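## Task

Push the panel key labelled RESUME until its lamp comes on. When finished, the RESUME lamp has to be on and every other lamp off, except that CALL's lamp may also be on. Anything that stays in place only because the robot is holding it does not count. Release and pull the gripper away at the end.

## Robot and tools

Robot: one four-axis arm (lift, shoulder, elbow, wrist yaw) carrying a two-finger gripper that always stays level; it cannot tilt. The commanded point, end_effector_position, sits midway between the two rubber pads, 2 to 3 cm behind the fingertips. The fingertips never touch each other, so while one tip presses a key the other tip can land on a neighbouring key by accident.

Panel: four keys in a random order, each with its name printed next to it. A light push turns its lamp on, and a lit lamp cannot be switched off again, so pressing the wrong key ruins the scene. Identify the target label in the pictures (zoom_image helps) before pressing.

Frames: the scene frame has its origin on the table top under the arm base, +z up, and +y to the left when looking along +x. Positions are in metres; orientation is given as end_effector_quat_wxyz. The gripper frame: fingers point along +x, they open and close along y, z is up.

execute_actions: argument actions is a list holding at most one item. An empty list just reports the current state. An item {"rows": [...], "steps": n} runs up to 15 control steps of 1/30 s (15 if steps is omitted); each row serves one step and the final row is reused for the remaining steps. An item {"steps": n} with no rows is a wait of up to 300 steps counted from the previous result, your reply time included. Optional pictures (true/false) chooses whether camera images come back.

A row is five numbers, each from -1 to 1: dx, dy, dz, rz, opening. The first four are an offset, in the gripper's own axes, from the gripper pose shown in the most recent result (before any such result, or for later calls within the same reply, from the pose at the start of the action). Every row counts from that same base pose, not from the preceding row. Scale: 1.0 equals 0.6 m for dx, dy, dz and 180 degrees for rz; rz turns from +x toward +y. opening is absolute, not an offset: +1 is fully open (0.140 m pad gap), -1 is closed (gap still 0.066 m). Closing fully takes at least about 0.6 s. All-zero offsets are not a pause: they pull the hand back to the base pose. Because offsets count from the measured pose, repeating a small push against something rigid does not push harder, but against something that yields it goes deeper.

Each step the command is clipped to at most 70 mm and 16 degrees from the measured pose; after an action the arm only continues to the last clipped pose, so read the new pose and send the remainder.

move: target is one row (same five numbers, same offset rules and frame); speed is the path's top speed in m/s, 0.002 to 0.5, default 0.25 (turn limited to twice that in rad/s). The straight path lasts 0.5 to 10 s and is cut off at 10 s. It does not slow for obstacles, the hand can lag, stray or overshoot speed, and the opening is sent at the start. Faster contact and targets set further past a surface press harder, so approach keys slowly with a target only slightly beyond the key face. The result adds a move: line: done (at rest near target), or off_target, moving, held, fault; limits=paced means the sent pose was clipped, limits=held means a check blocked some steps (afterwards the arm may jump faster than speed). The distance from target is also given.

wait: seconds from 0 to 10; nothing new is sent meanwhile.

zoom_image: camera is cam_high (672x504), cam_low (672x504) or cam_wrist (504x504); region is [x0, y0, x1, y1] in pixels of that camera's latest image, origin top-left, at most 504 by 504.

finished_scene: scene is the number of the current scene; it ends and grades that scene irreversibly and gives the next task. Before calling it, open the gripper and move it clear of the panel.

Result lines: the state line gives pose (the printed position can be off, more so at long reach). Joint positions lists lift (m, 0 to 0.55), shoulder (-2 to 2), elbow (-2.8 to 2.8), wrist yaw (-12.566 to 12.566) in rad, then pad gap in m. grip_measured is the measured opening on the command scale. HELD marks steps where part of your row was not sent; a "pose unreachable" line means a clearance check altered or blocked the command; "Hand target" is where the controller is currently driving.

Avoid: elbow within 0.4 rad of 0 (the arm may fold and fault); contact torque reaching a load limit (lift 57 N, shoulder 8.55 N m, elbow 4.27 N m, wrist yaw 1.42 N m), which halts the arm for 10 s; hard or fast hits and strong pushes; knocking anything off the table; MOTOR HOT warnings, since at 100 °C the brakes engage until cooling. Camera calibration numbers are supplied for projecting points into images.

Each tool is called after ">>>" by a JSON object that holds its "method" and its "body".

## Session

>>> {"method": "execute_actions", "body": {"actions": []}}

Scene clock: 0.00 s of 7200.00 s.
end_effector_position=(+0.4047, +0.3264, +0.1623) grip_measured=+0.99 end_effector_quat_wxyz=(+0.840, +0.000, +0.000, -0.543)
Joint positions: [ 0.157  0.871 -2.409  0.389  0.14 ]
Motor temperatures (°C, as the motors report them): [30 24 24 22]
Hand target: +0.405, +0.326, +0.162; +0.840, +0.000, +0.000, -0.543

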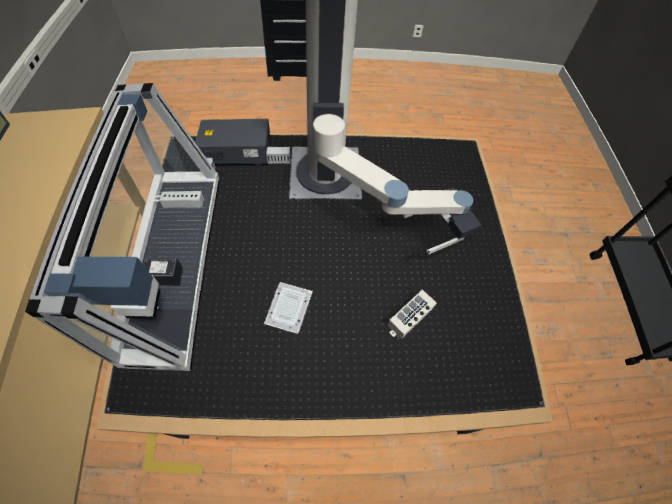

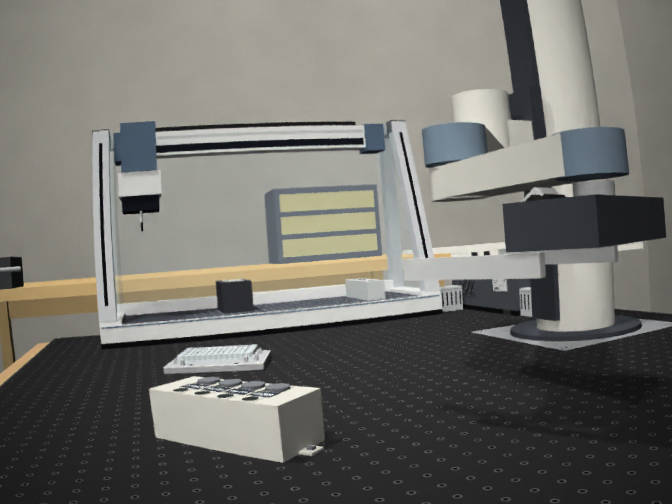

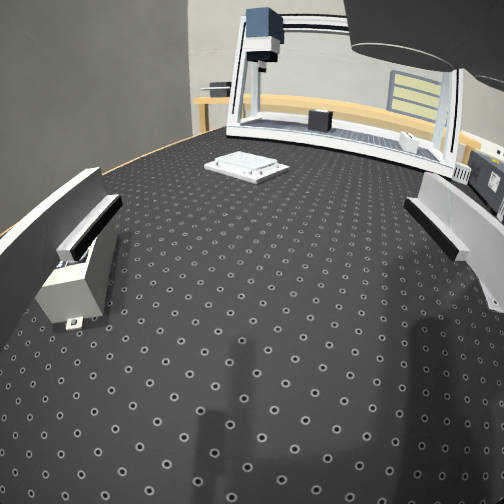

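>>> {"method": "zoom_image", "body": {"camera": "cam_high", "region": [370, 275, 460, 345]}}

>>> {"method": "zoom_image", "body": {"camera": "cam_low", "region": [140, 360, 340, 470]}}

Region (370, 275, 460, 345) of cam_high's 672x504 image, scaled by 5.600, with more detail than that image has.

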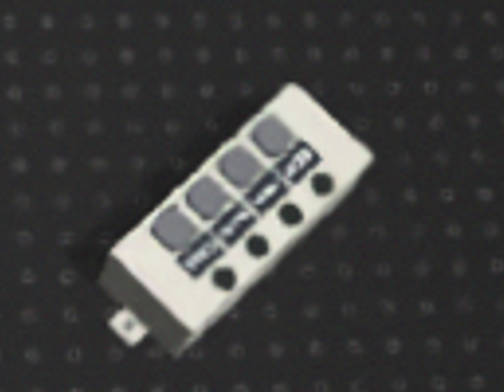

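Region (140, 360, 340, 470) of cam_low's 672x504 image, scaled by 2.520, with more detail than that image has; it fills the top 277 rows of this view, and the rest is white.

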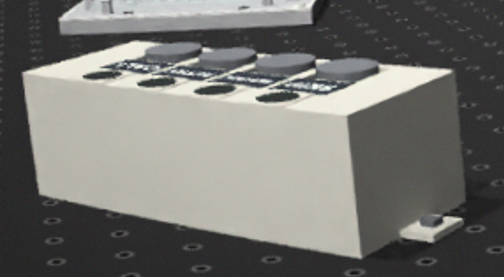

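>>> {"method": "move", "body": {"target": [0.193,0.197,-0.07,0.601,1], "speed": 0.4}}

Scene clock: 40.67 s of 7200.00 s.
end_effector_position=(+0.5596, +0.2689, +0.1203) grip_measured=+0.99 end_effector_quat_wxyz=(+0.933, +0.000, +0.000, +0.361)
Joint positions: [ 0.115 -0.235 -1.372  2.346  0.14 ]
Motor temperatures (°C, as the motors report them): [30 24 24 22]
Hand target: +0.559, +0.269, +0.120; +0.932, +0.000, +0.000, +0.361
Off the commanded pose: 0.000 m, 0 deg.
After step 90, 34.93 s passed at rest.
move: done
camera_calibration (this result's frames):
cam_wrist: T_world_to_cam=[[0.674238, -0.738509, 0.00296393, -0.170243], [-0.440741, -0.405598, -0.800773, 0.439366], [0.59258, 0.538605, -0.59896, -0.308553], [0, 0, 0, 1]] pos_world=[0.491273, 0.218669, 0.167526]

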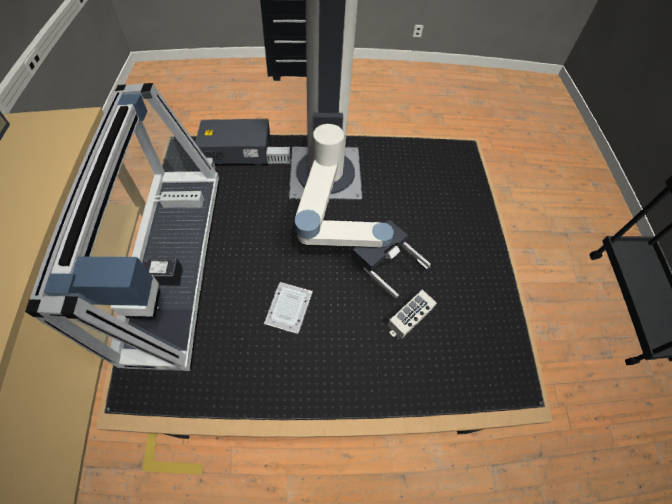

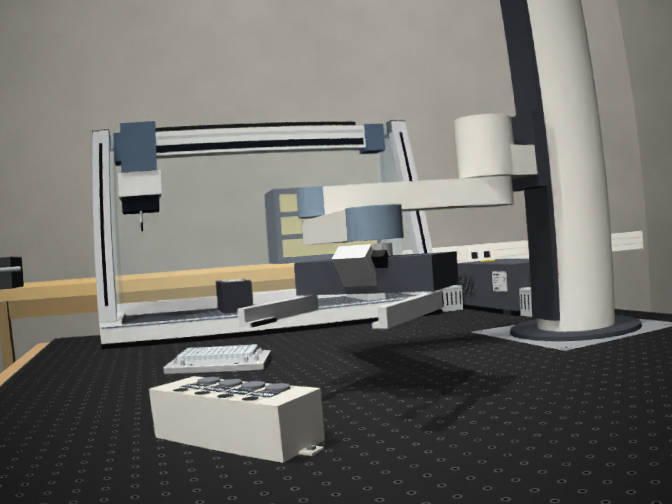

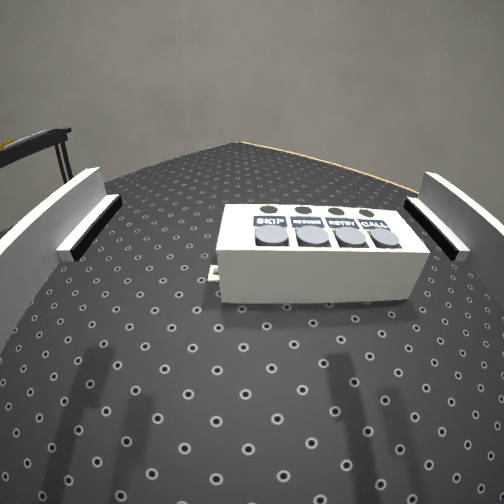

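>>> {"method": "move", "body": {"target": [0.1,0.068,-0.047,0,1]}}

>>> {"method": "zoom_image", "body": {"camera": "cam_low", "region": [140, 300, 420, 440]}}

>>> {"method": "zoom_image", "body": {"camera": "cam_high", "region": [370, 265, 460, 335]}}

Scene clock: 58.57 s of 7200.00 s.
end_effector_position=(+0.5765, +0.3395, +0.0921) grip_measured=+0.99 end_effector_quat_wxyz=(+0.933, +0.000, +0.000, +0.361)
Joint positions: [ 0.087  0.021 -1.667  2.385  0.14 ]
Motor temperatures (°C, as the motors report them): [30 24 24 22]
Hand target: +0.577, +0.339, +0.092; +0.933, +0.000, +0.000, +0.361
Off the commanded pose: 0.000 m, 0 deg.
After step 90, 14.13 s passed at rest.
move: done
camera_calibration (this result's frames):
cam_wrist: T_world_to_cam=[[0.674194, -0.738549, 0.00296393, -0.129411], [-0.440765, -0.405572, -0.800773, 0.452862], [0.592612, 0.53857, -0.59896, -0.373539], [0, 0, 0, 1]] pos_world=[0.508218, 0.289269, 0.139288]

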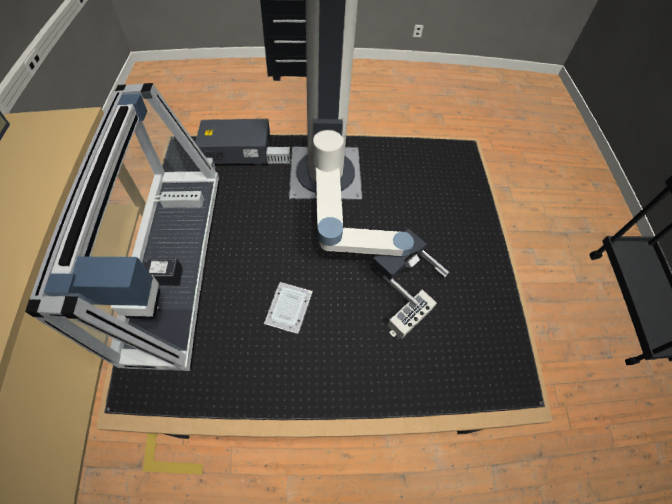

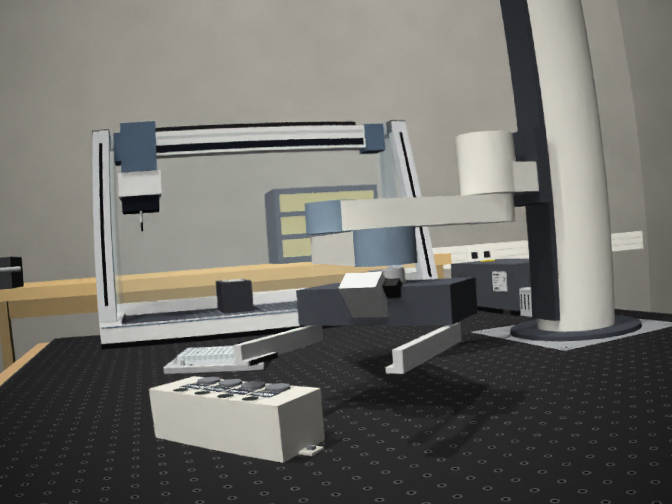

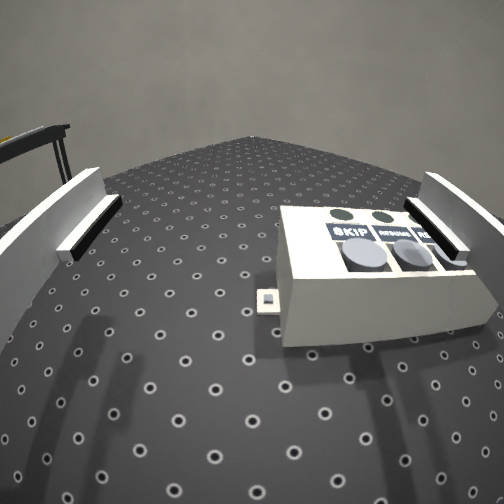

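Region (140, 300, 420, 440) of cam_low's 672x504 image, scaled by 1.800, with more detail than that image has.

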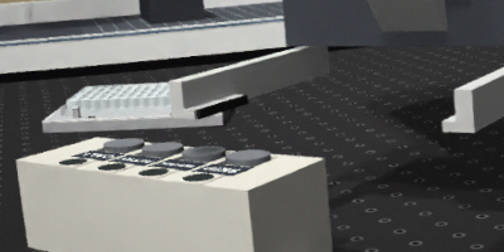

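Region (370, 265, 460, 335) of cam_high's 672x504 image, scaled by 5.600, with more detail than that image has.

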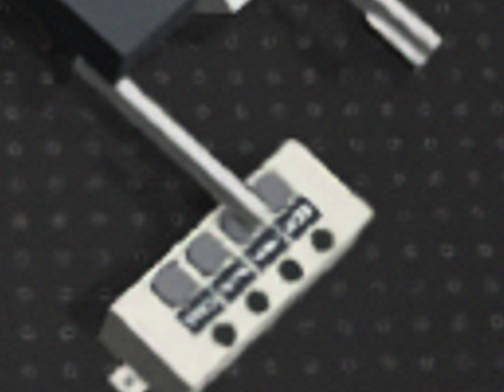

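>>> {"method": "move", "body": {"target": [0,0,-0.033,0,1], "speed": 0.05}}

>>> {"method": "zoom_image", "body": {"camera": "cam_low", "region": [160, 340, 320, 420]}}

Scene clock: 67.30 s of 7200.00 s.
end_effector_position=(+0.5765, +0.3395, +0.0722) grip_measured=+0.99 end_effector_quat_wxyz=(+0.933, +0.000, +0.000, +0.361)
Joint positions: [ 0.067  0.021 -1.667  2.385  0.14 ]
Motor temperatures (°C, as the motors report them): [30 24 24 22]
Hand target: +0.577, +0.340, +0.072; +0.933, +0.000, +0.000, +0.361
Off the commanded pose: 0.000 m, 0 deg.
After step 90, 5.03 s passed at rest.
move: done
camera_calibration (this result's frames):
cam_wrist: T_world_to_cam=[[0.674179, -0.738562, 0.00296393, -0.12935], [-0.440773, -0.405563, -0.800773, 0.436978], [0.592623, 0.538558, -0.59896, -0.385423], [0, 0, 0, 1]] pos_world=[0.508224, 0.289261, 0.119451]

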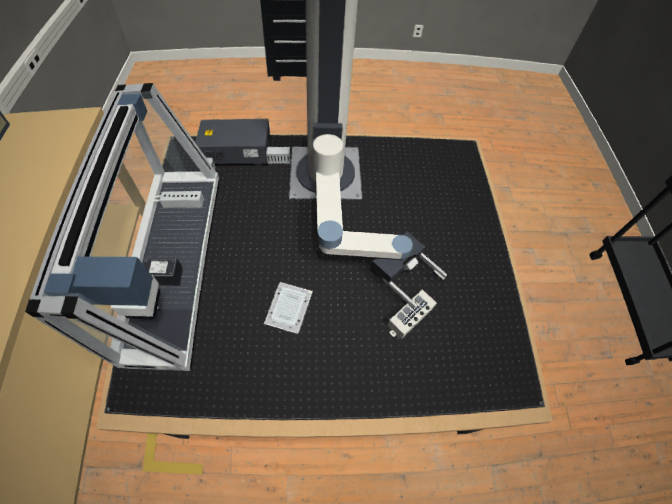

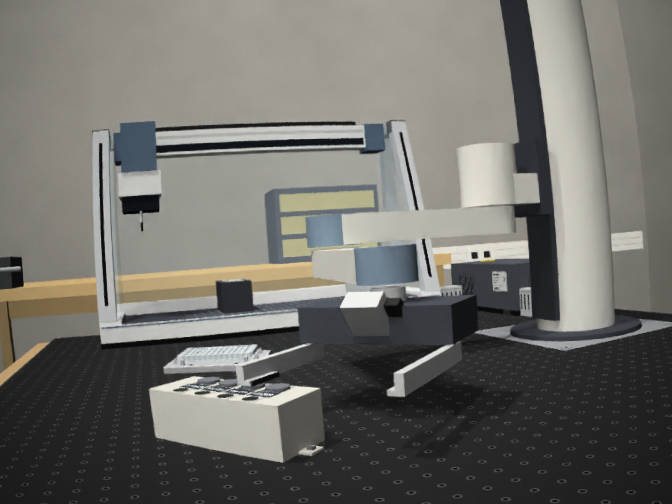

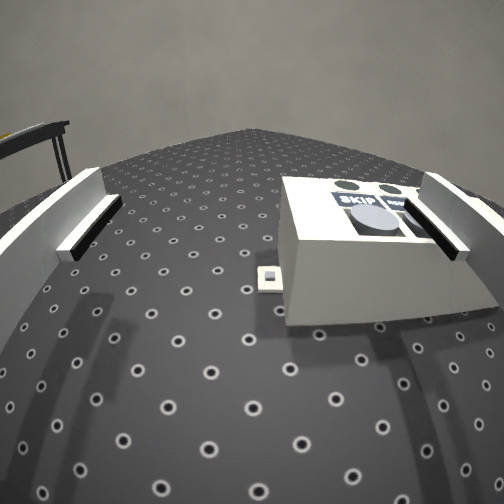

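Region (160, 340, 320, 420) of cam_low's 672x504 image, scaled by 3.150, with more detail than that image has.

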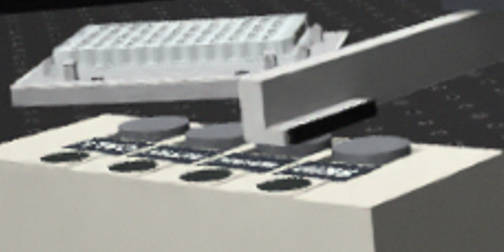

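>>> {"method": "move", "body": {"target": [0,0,-0.007,0,1], "speed": 0.015}}

Scene clock: 70.90 s of 7200.00 s.
end_effector_position=(+0.5765, +0.3395, +0.0684) grip_measured=+0.99 end_effector_quat_wxyz=(+0.933, +0.000, +0.000, +0.361)
Joint positions: [ 0.063  0.021 -1.667  2.385  0.14 ]
Motor temperatures (°C, as the motors report them): [30 24 24 22]
Hand target: +0.577, +0.340, +0.068; +0.933, +0.000, +0.000, +0.361
Off the commanded pose: 0.000 m, 0 deg.
move: done
camera_calibration (this result's frames):
cam_wrist: T_world_to_cam=[[0.674146, -0.738592, 0.00296393, -0.12931], [-0.440791, -0.405543, -0.800773, 0.433935], [0.592647, 0.538532, -0.59896, -0.387699], [0, 0, 0, 1]] pos_world=[0.508217, 0.289261, 0.115651]

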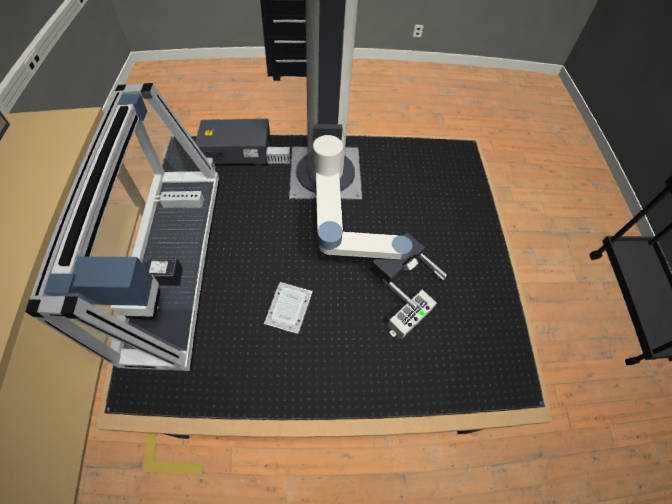

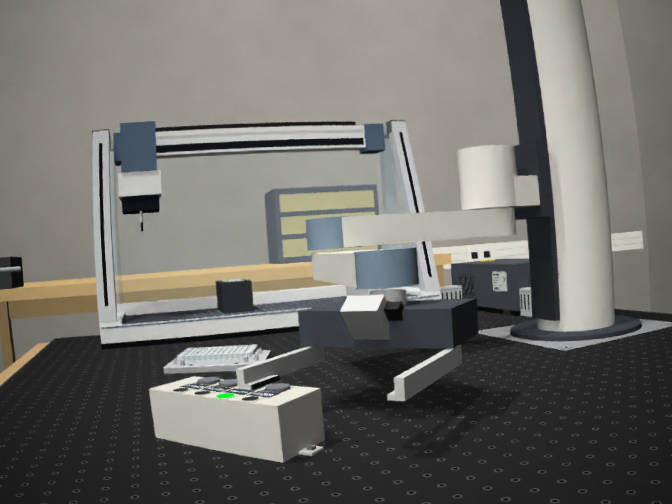

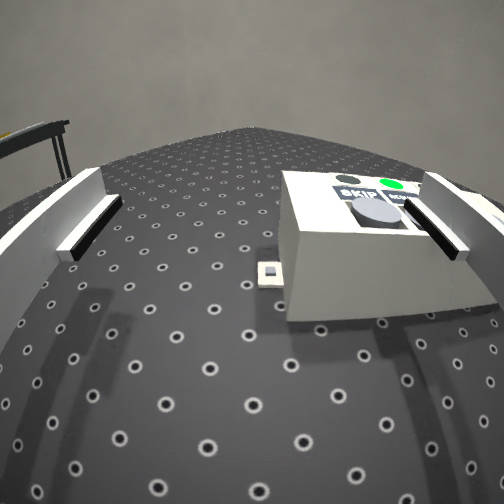

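>>> {"method": "move", "body": {"target": [-0.1,0,0.17,0,1], "speed": 0.3}}

Scene clock: 76.87 s of 7200.00 s.
end_effector_position=(+0.5320, +0.2992, +0.1705) grip_measured=+0.99 end_effector_quat_wxyz=(+0.932, +0.000, +0.000, +0.361)
Joint positions: [ 0.165 -0.121 -1.348  2.208  0.14 ]
Motor temperatures (°C, as the motors report them): [30 24 24 22]
Hand target: +0.532, +0.299, +0.170; +0.933, +0.000, +0.000, +0.361
Off the commanded pose: 0.000 m, 0 deg.
After step 90, 2.13 s passed at rest.
move: done
camera_calibration (this result's frames):
cam_wrist: T_world_to_cam=[[0.674399, -0.738361, 0.00296393, -0.129655], [-0.440652, -0.405694, -0.800773, 0.479642], [0.592463, 0.538735, -0.59896, -0.278449], [0, 0, 0, 1]] pos_world=[0.463765, 0.248865, 0.217689]

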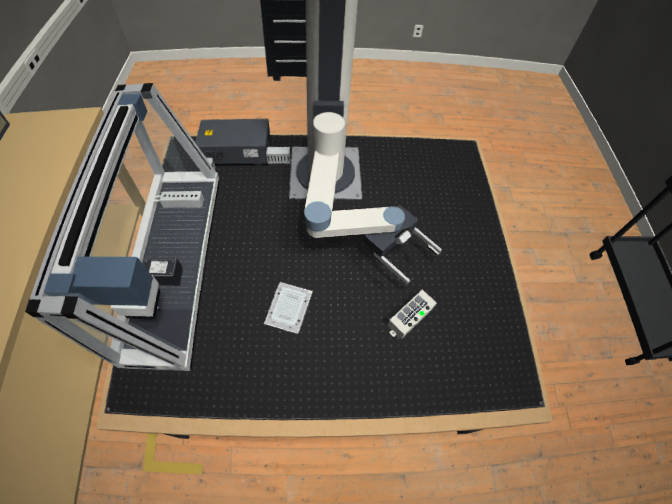

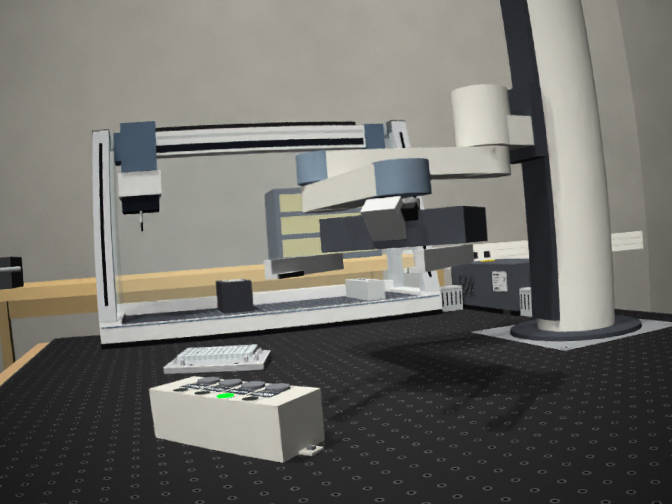

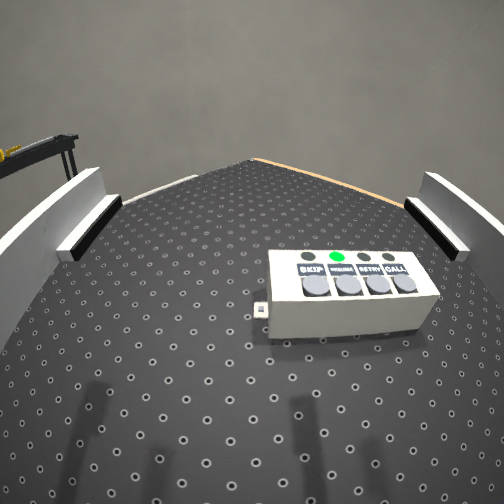

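>>> {"method": "finished_scene", "body": {"scene": 1}}

The scene is finished: the task was done.


## Next scene

Push the panel key labelled SKIP until its lamp comes on. When finished, the SKIP lamp has to be on and every other lamp off, except that CALL's lamp may also be on. Anything that stays in place only because the robot is holding it does not count. Release and pull the gripper away at the end.

>>> {"method": "execute_actions", "body": {"actions": []}}

Scene clock: 0.00 s of 7200.00 s.
end_effector_position=(+0.5641, -0.3120, +0.4992) grip_measured=+0.99 end_effector_quat_wxyz=(+0.846, -0.000, -0.000, -0.533)
Joint positions: [ 0.494 -1.202 -1.619 -4.586  0.14 ]
Motor temperatures (°C, as the motors report them): [30 24 24 22]
Hand target: +0.564, -0.312, +0.499; +0.846, -0.000, -0.000, -0.533
camera_calibration (this result's frames):
cam_wrist: T_world_to_cam=[[-0.901426, -0.432924, 0.00296393, 0.380755], [-0.261446, 0.538895, -0.800773, 0.702653], [0.345077, -0.722612, -0.59896, -0.0253347], [0, 0, 0, 1]] pos_world=[0.53567, -0.232125, 0.546362]

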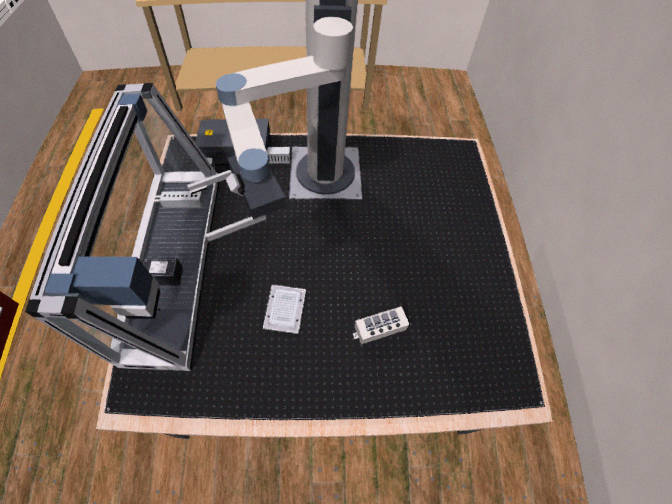

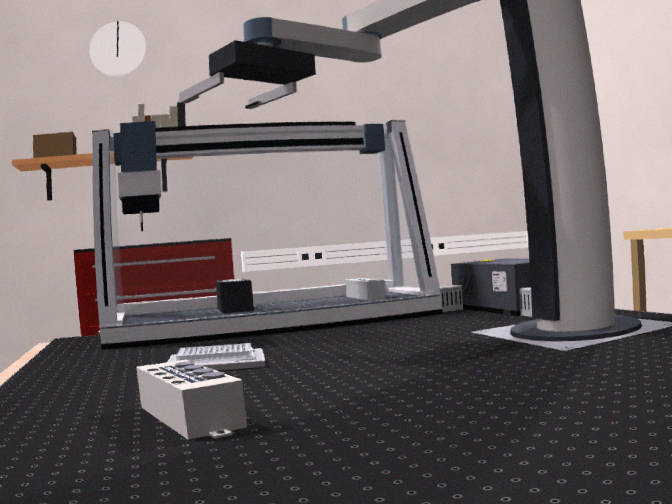

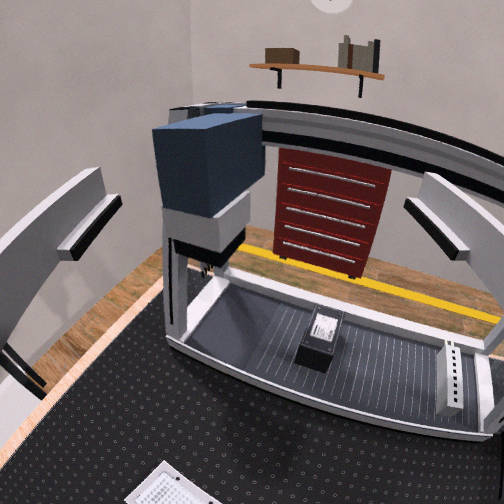

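>>> {"method": "zoom_image", "body": {"camera": "cam_high", "region": [345, 295, 417, 351]}}

Region (345, 295, 417, 351) of cam_high's 672x504 image, scaled by 7.000, with more detail than that image has.

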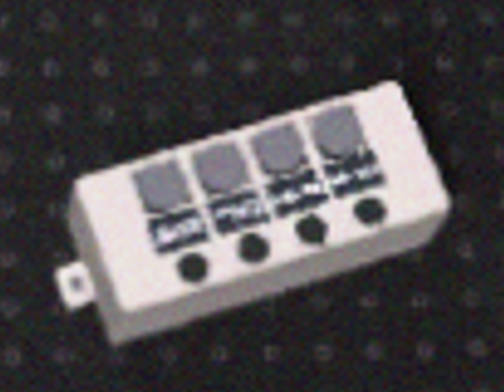

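>>> {"method": "move", "body": {"target": [-0.713,0.475,-0.66,0.453,1], "speed": 0.4}}

Scene clock: 18.03 s of 7200.00 s.
end_effector_position=(+0.6368, +0.1968, +0.1031) grip_measured=+0.99 end_effector_quat_wxyz=(+0.989, -0.000, -0.000, +0.149)
Joint positions: [ 0.098 -0.279 -1.54  -4.166  0.14 ]
Motor temperatures (°C, as the motors report them): [30 24 24 22]
Hand target: +0.637, +0.197, +0.103; +0.989, -0.000, -0.000, +0.149
Off the commanded pose: 0.000 m, 0 deg.
After step 90, 12.80 s passed at rest.
move: done
camera_calibration (this result's frames):
cam_wrist: T_world_to_cam=[[0.295515, -0.955334, 0.00296393, 0.00833147], [-0.57151, -0.17927, -0.800773, 0.469113], [0.765537, 0.234946, -0.59896, -0.376167], [0, 0, 0, 1]] pos_world=[0.553611, 0.180437, 0.150319]

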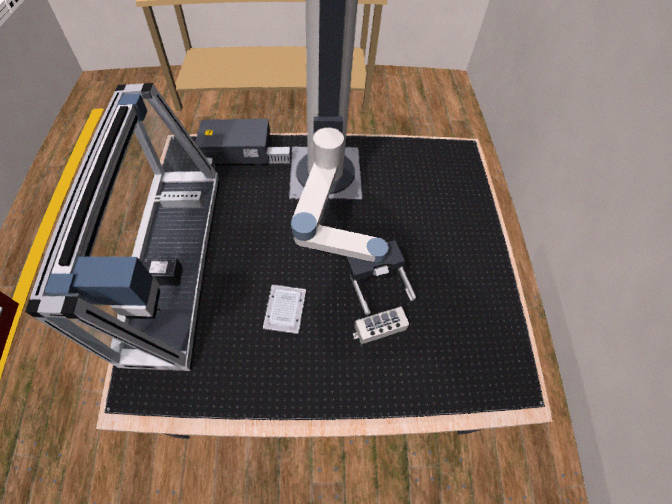

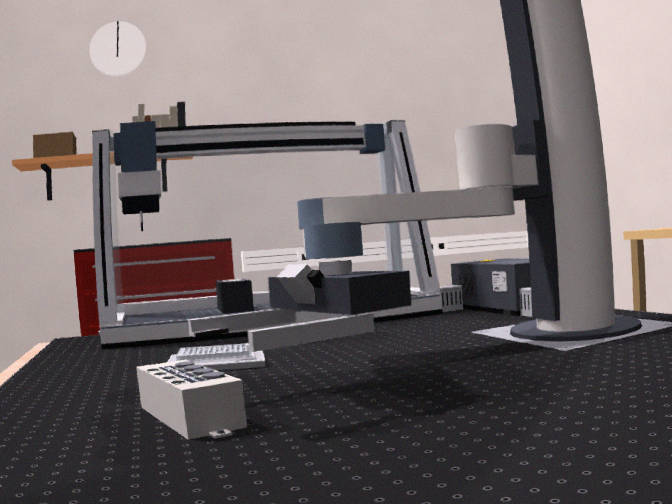

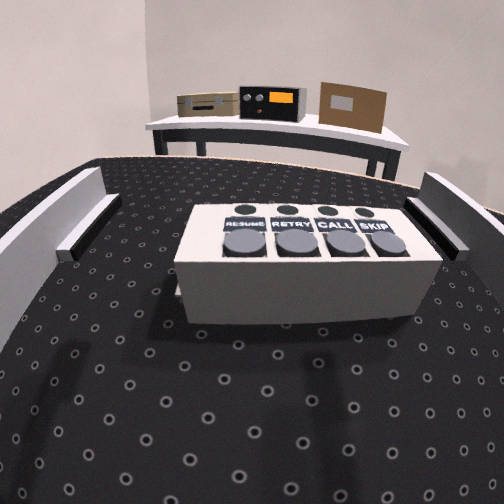

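>>> {"method": "move", "body": {"target": [0.047,-0.002,-0.047,0,1], "speed": 0.1}}

>>> {"method": "move", "body": {"target": [0,0,-0.011,0,1], "speed": 0.015}}

Scene clock: 33.27 s of 7200.00 s.
end_effector_position=(+0.6642, +0.2039, +0.0749) grip_measured=+0.99 end_effector_quat_wxyz=(+0.989, -0.000, -0.000, +0.149)
Joint positions: [ 0.07  -0.226 -1.696 -4.063  0.14 ]
Motor temperatures (°C, as the motors report them): [30 24 24 22]
Hand target: +0.664, +0.204, +0.075; +0.989, -0.000, -0.000, +0.149
Off the commanded pose: 0.000 m, 0 deg.
After step 90, 11.53 s passed at rest.
move: done
camera_calibration (this result's frames):
cam_wrist: T_world_to_cam=[[0.294981, -0.955498, 0.00296393, 0.00742118], [-0.57161, -0.178951, -0.800773, 0.463411], [0.765668, 0.234519, -0.59896, -0.415703], [0, 0, 0, 1]] pos_world=[0.580992, 0.187509, 0.122076]

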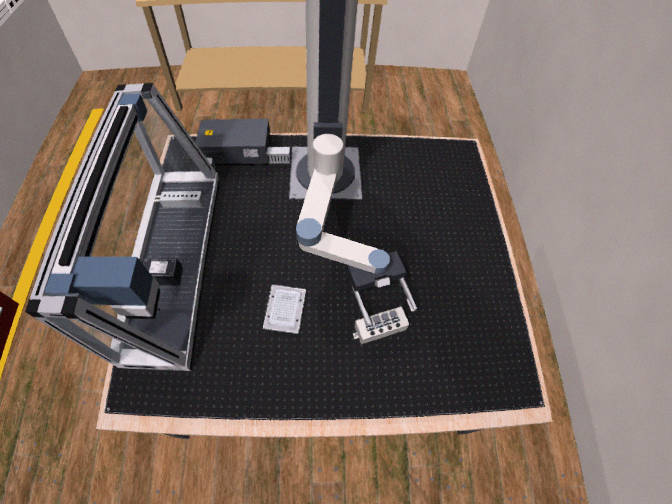

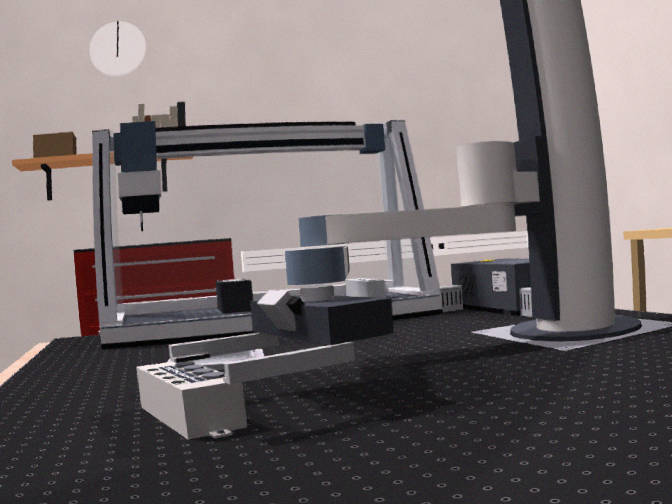

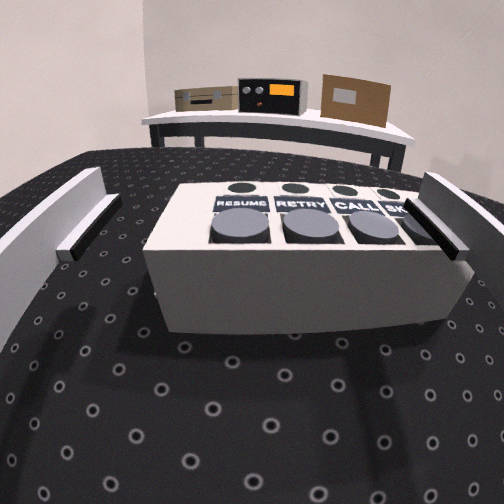

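Scene clock: 33.97 s of 7200.00 s.
end_effector_position=(+0.6642, +0.2039, +0.0686) grip_measured=+0.99 end_effector_quat_wxyz=(+0.989, -0.000, -0.000, +0.149)
Joint positions: [ 0.064 -0.226 -1.696 -4.063  0.14 ]
Motor temperatures (°C, as the motors report them): [30 24 24 22]
Hand target: +0.664, +0.204, +0.068; +0.989, -0.000, -0.000, +0.149
Off the commanded pose: 0.000 m, 0 deg.
move: done
camera_calibration (this result's frames):
cam_wrist: T_world_to_cam=[[0.294939, -0.955512, 0.00296393, 0.00747204], [-0.571618, -0.178926, -0.800773, 0.458422], [0.765679, 0.234485, -0.59896, -0.419423], [0, 0, 0, 1]] pos_world=[0.580982, 0.187511, 0.115853]

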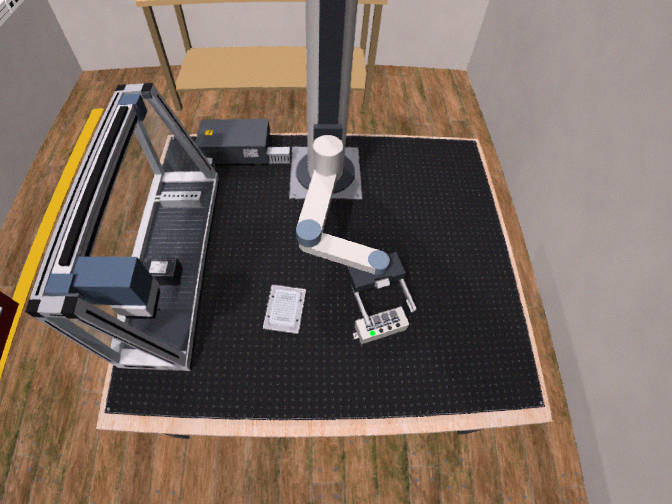

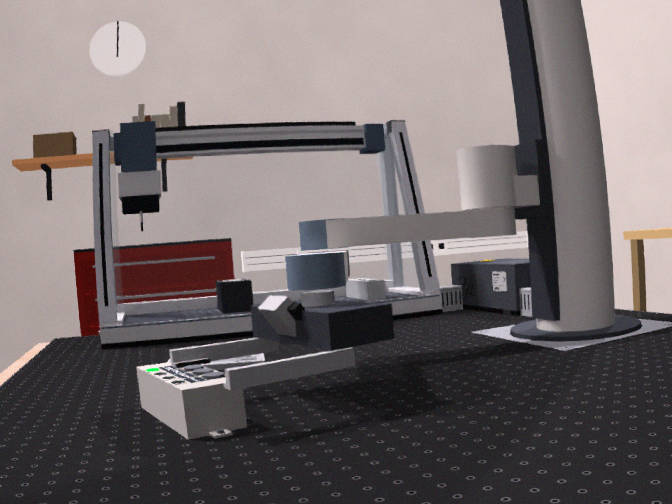

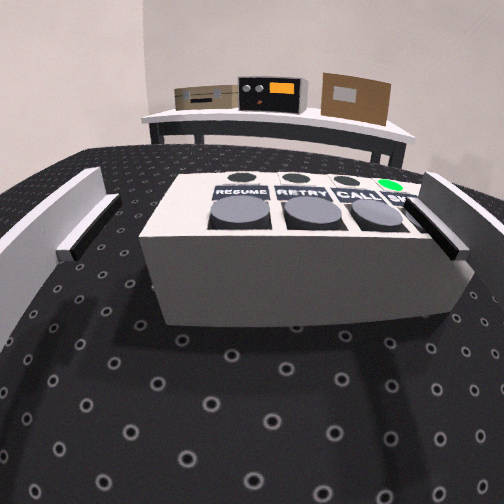

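>>> {"method": "move", "body": {"target": [-0.1,0,0.17,0,1], "speed": 0.3}}

Scene clock: 39.70 s of 7200.00 s.
end_effector_position=(+0.6067, +0.1863, +0.1707) grip_measured=+0.99 end_effector_quat_wxyz=(+0.989, -0.000, -0.000, +0.149)
Joint positions: [ 0.166 -0.337 -1.375 -4.273  0.14 ]
Motor temperatures (°C, as the motors report them): [30 24 24 22]
Hand target: +0.607, +0.186, +0.171; +0.989, -0.000, -0.000, +0.149
Off the commanded pose: 0.000 m, 0 deg.
After step 90, 1.90 s passed at rest.
move: done
camera_calibration (this result's frames):
cam_wrist: T_world_to_cam=[[0.295371, -0.955378, 0.00296393, 0.00707354], [-0.571537, -0.179185, -0.800773, 0.504163], [0.765572, 0.234832, -0.59896, -0.31021], [0, 0, 0, 1]] pos_world=[0.523546, 0.169943, 0.217896]

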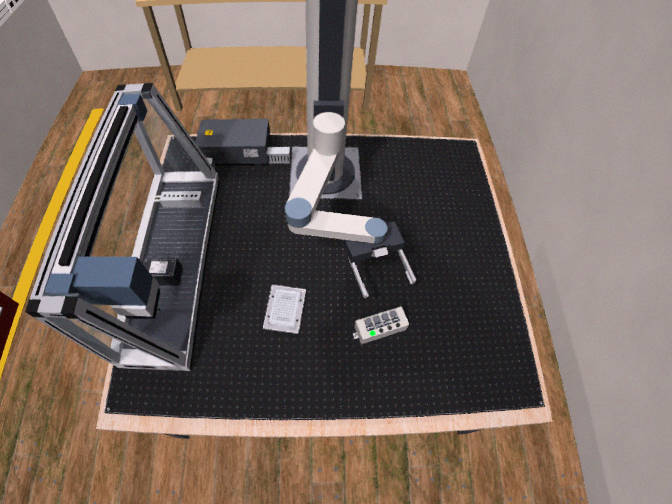

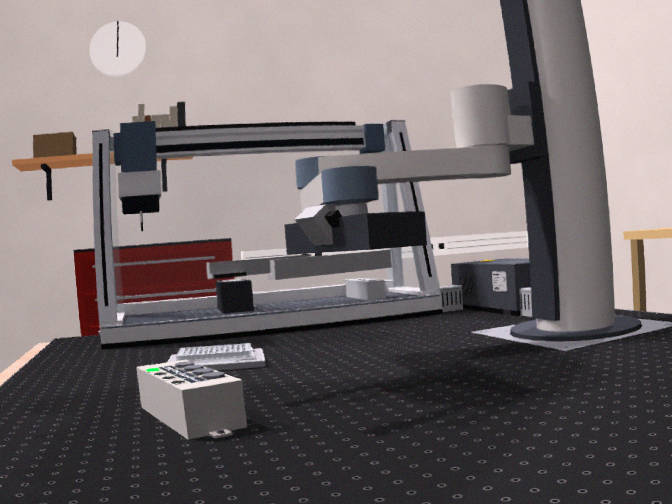

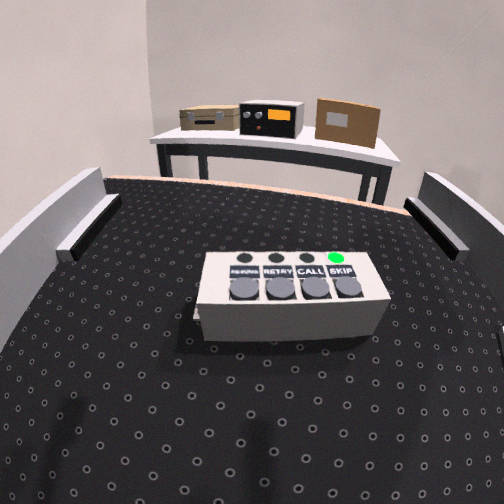

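>>> {"method": "finished_scene", "body": {"scene": 2}}

The scene is finished: the task was done.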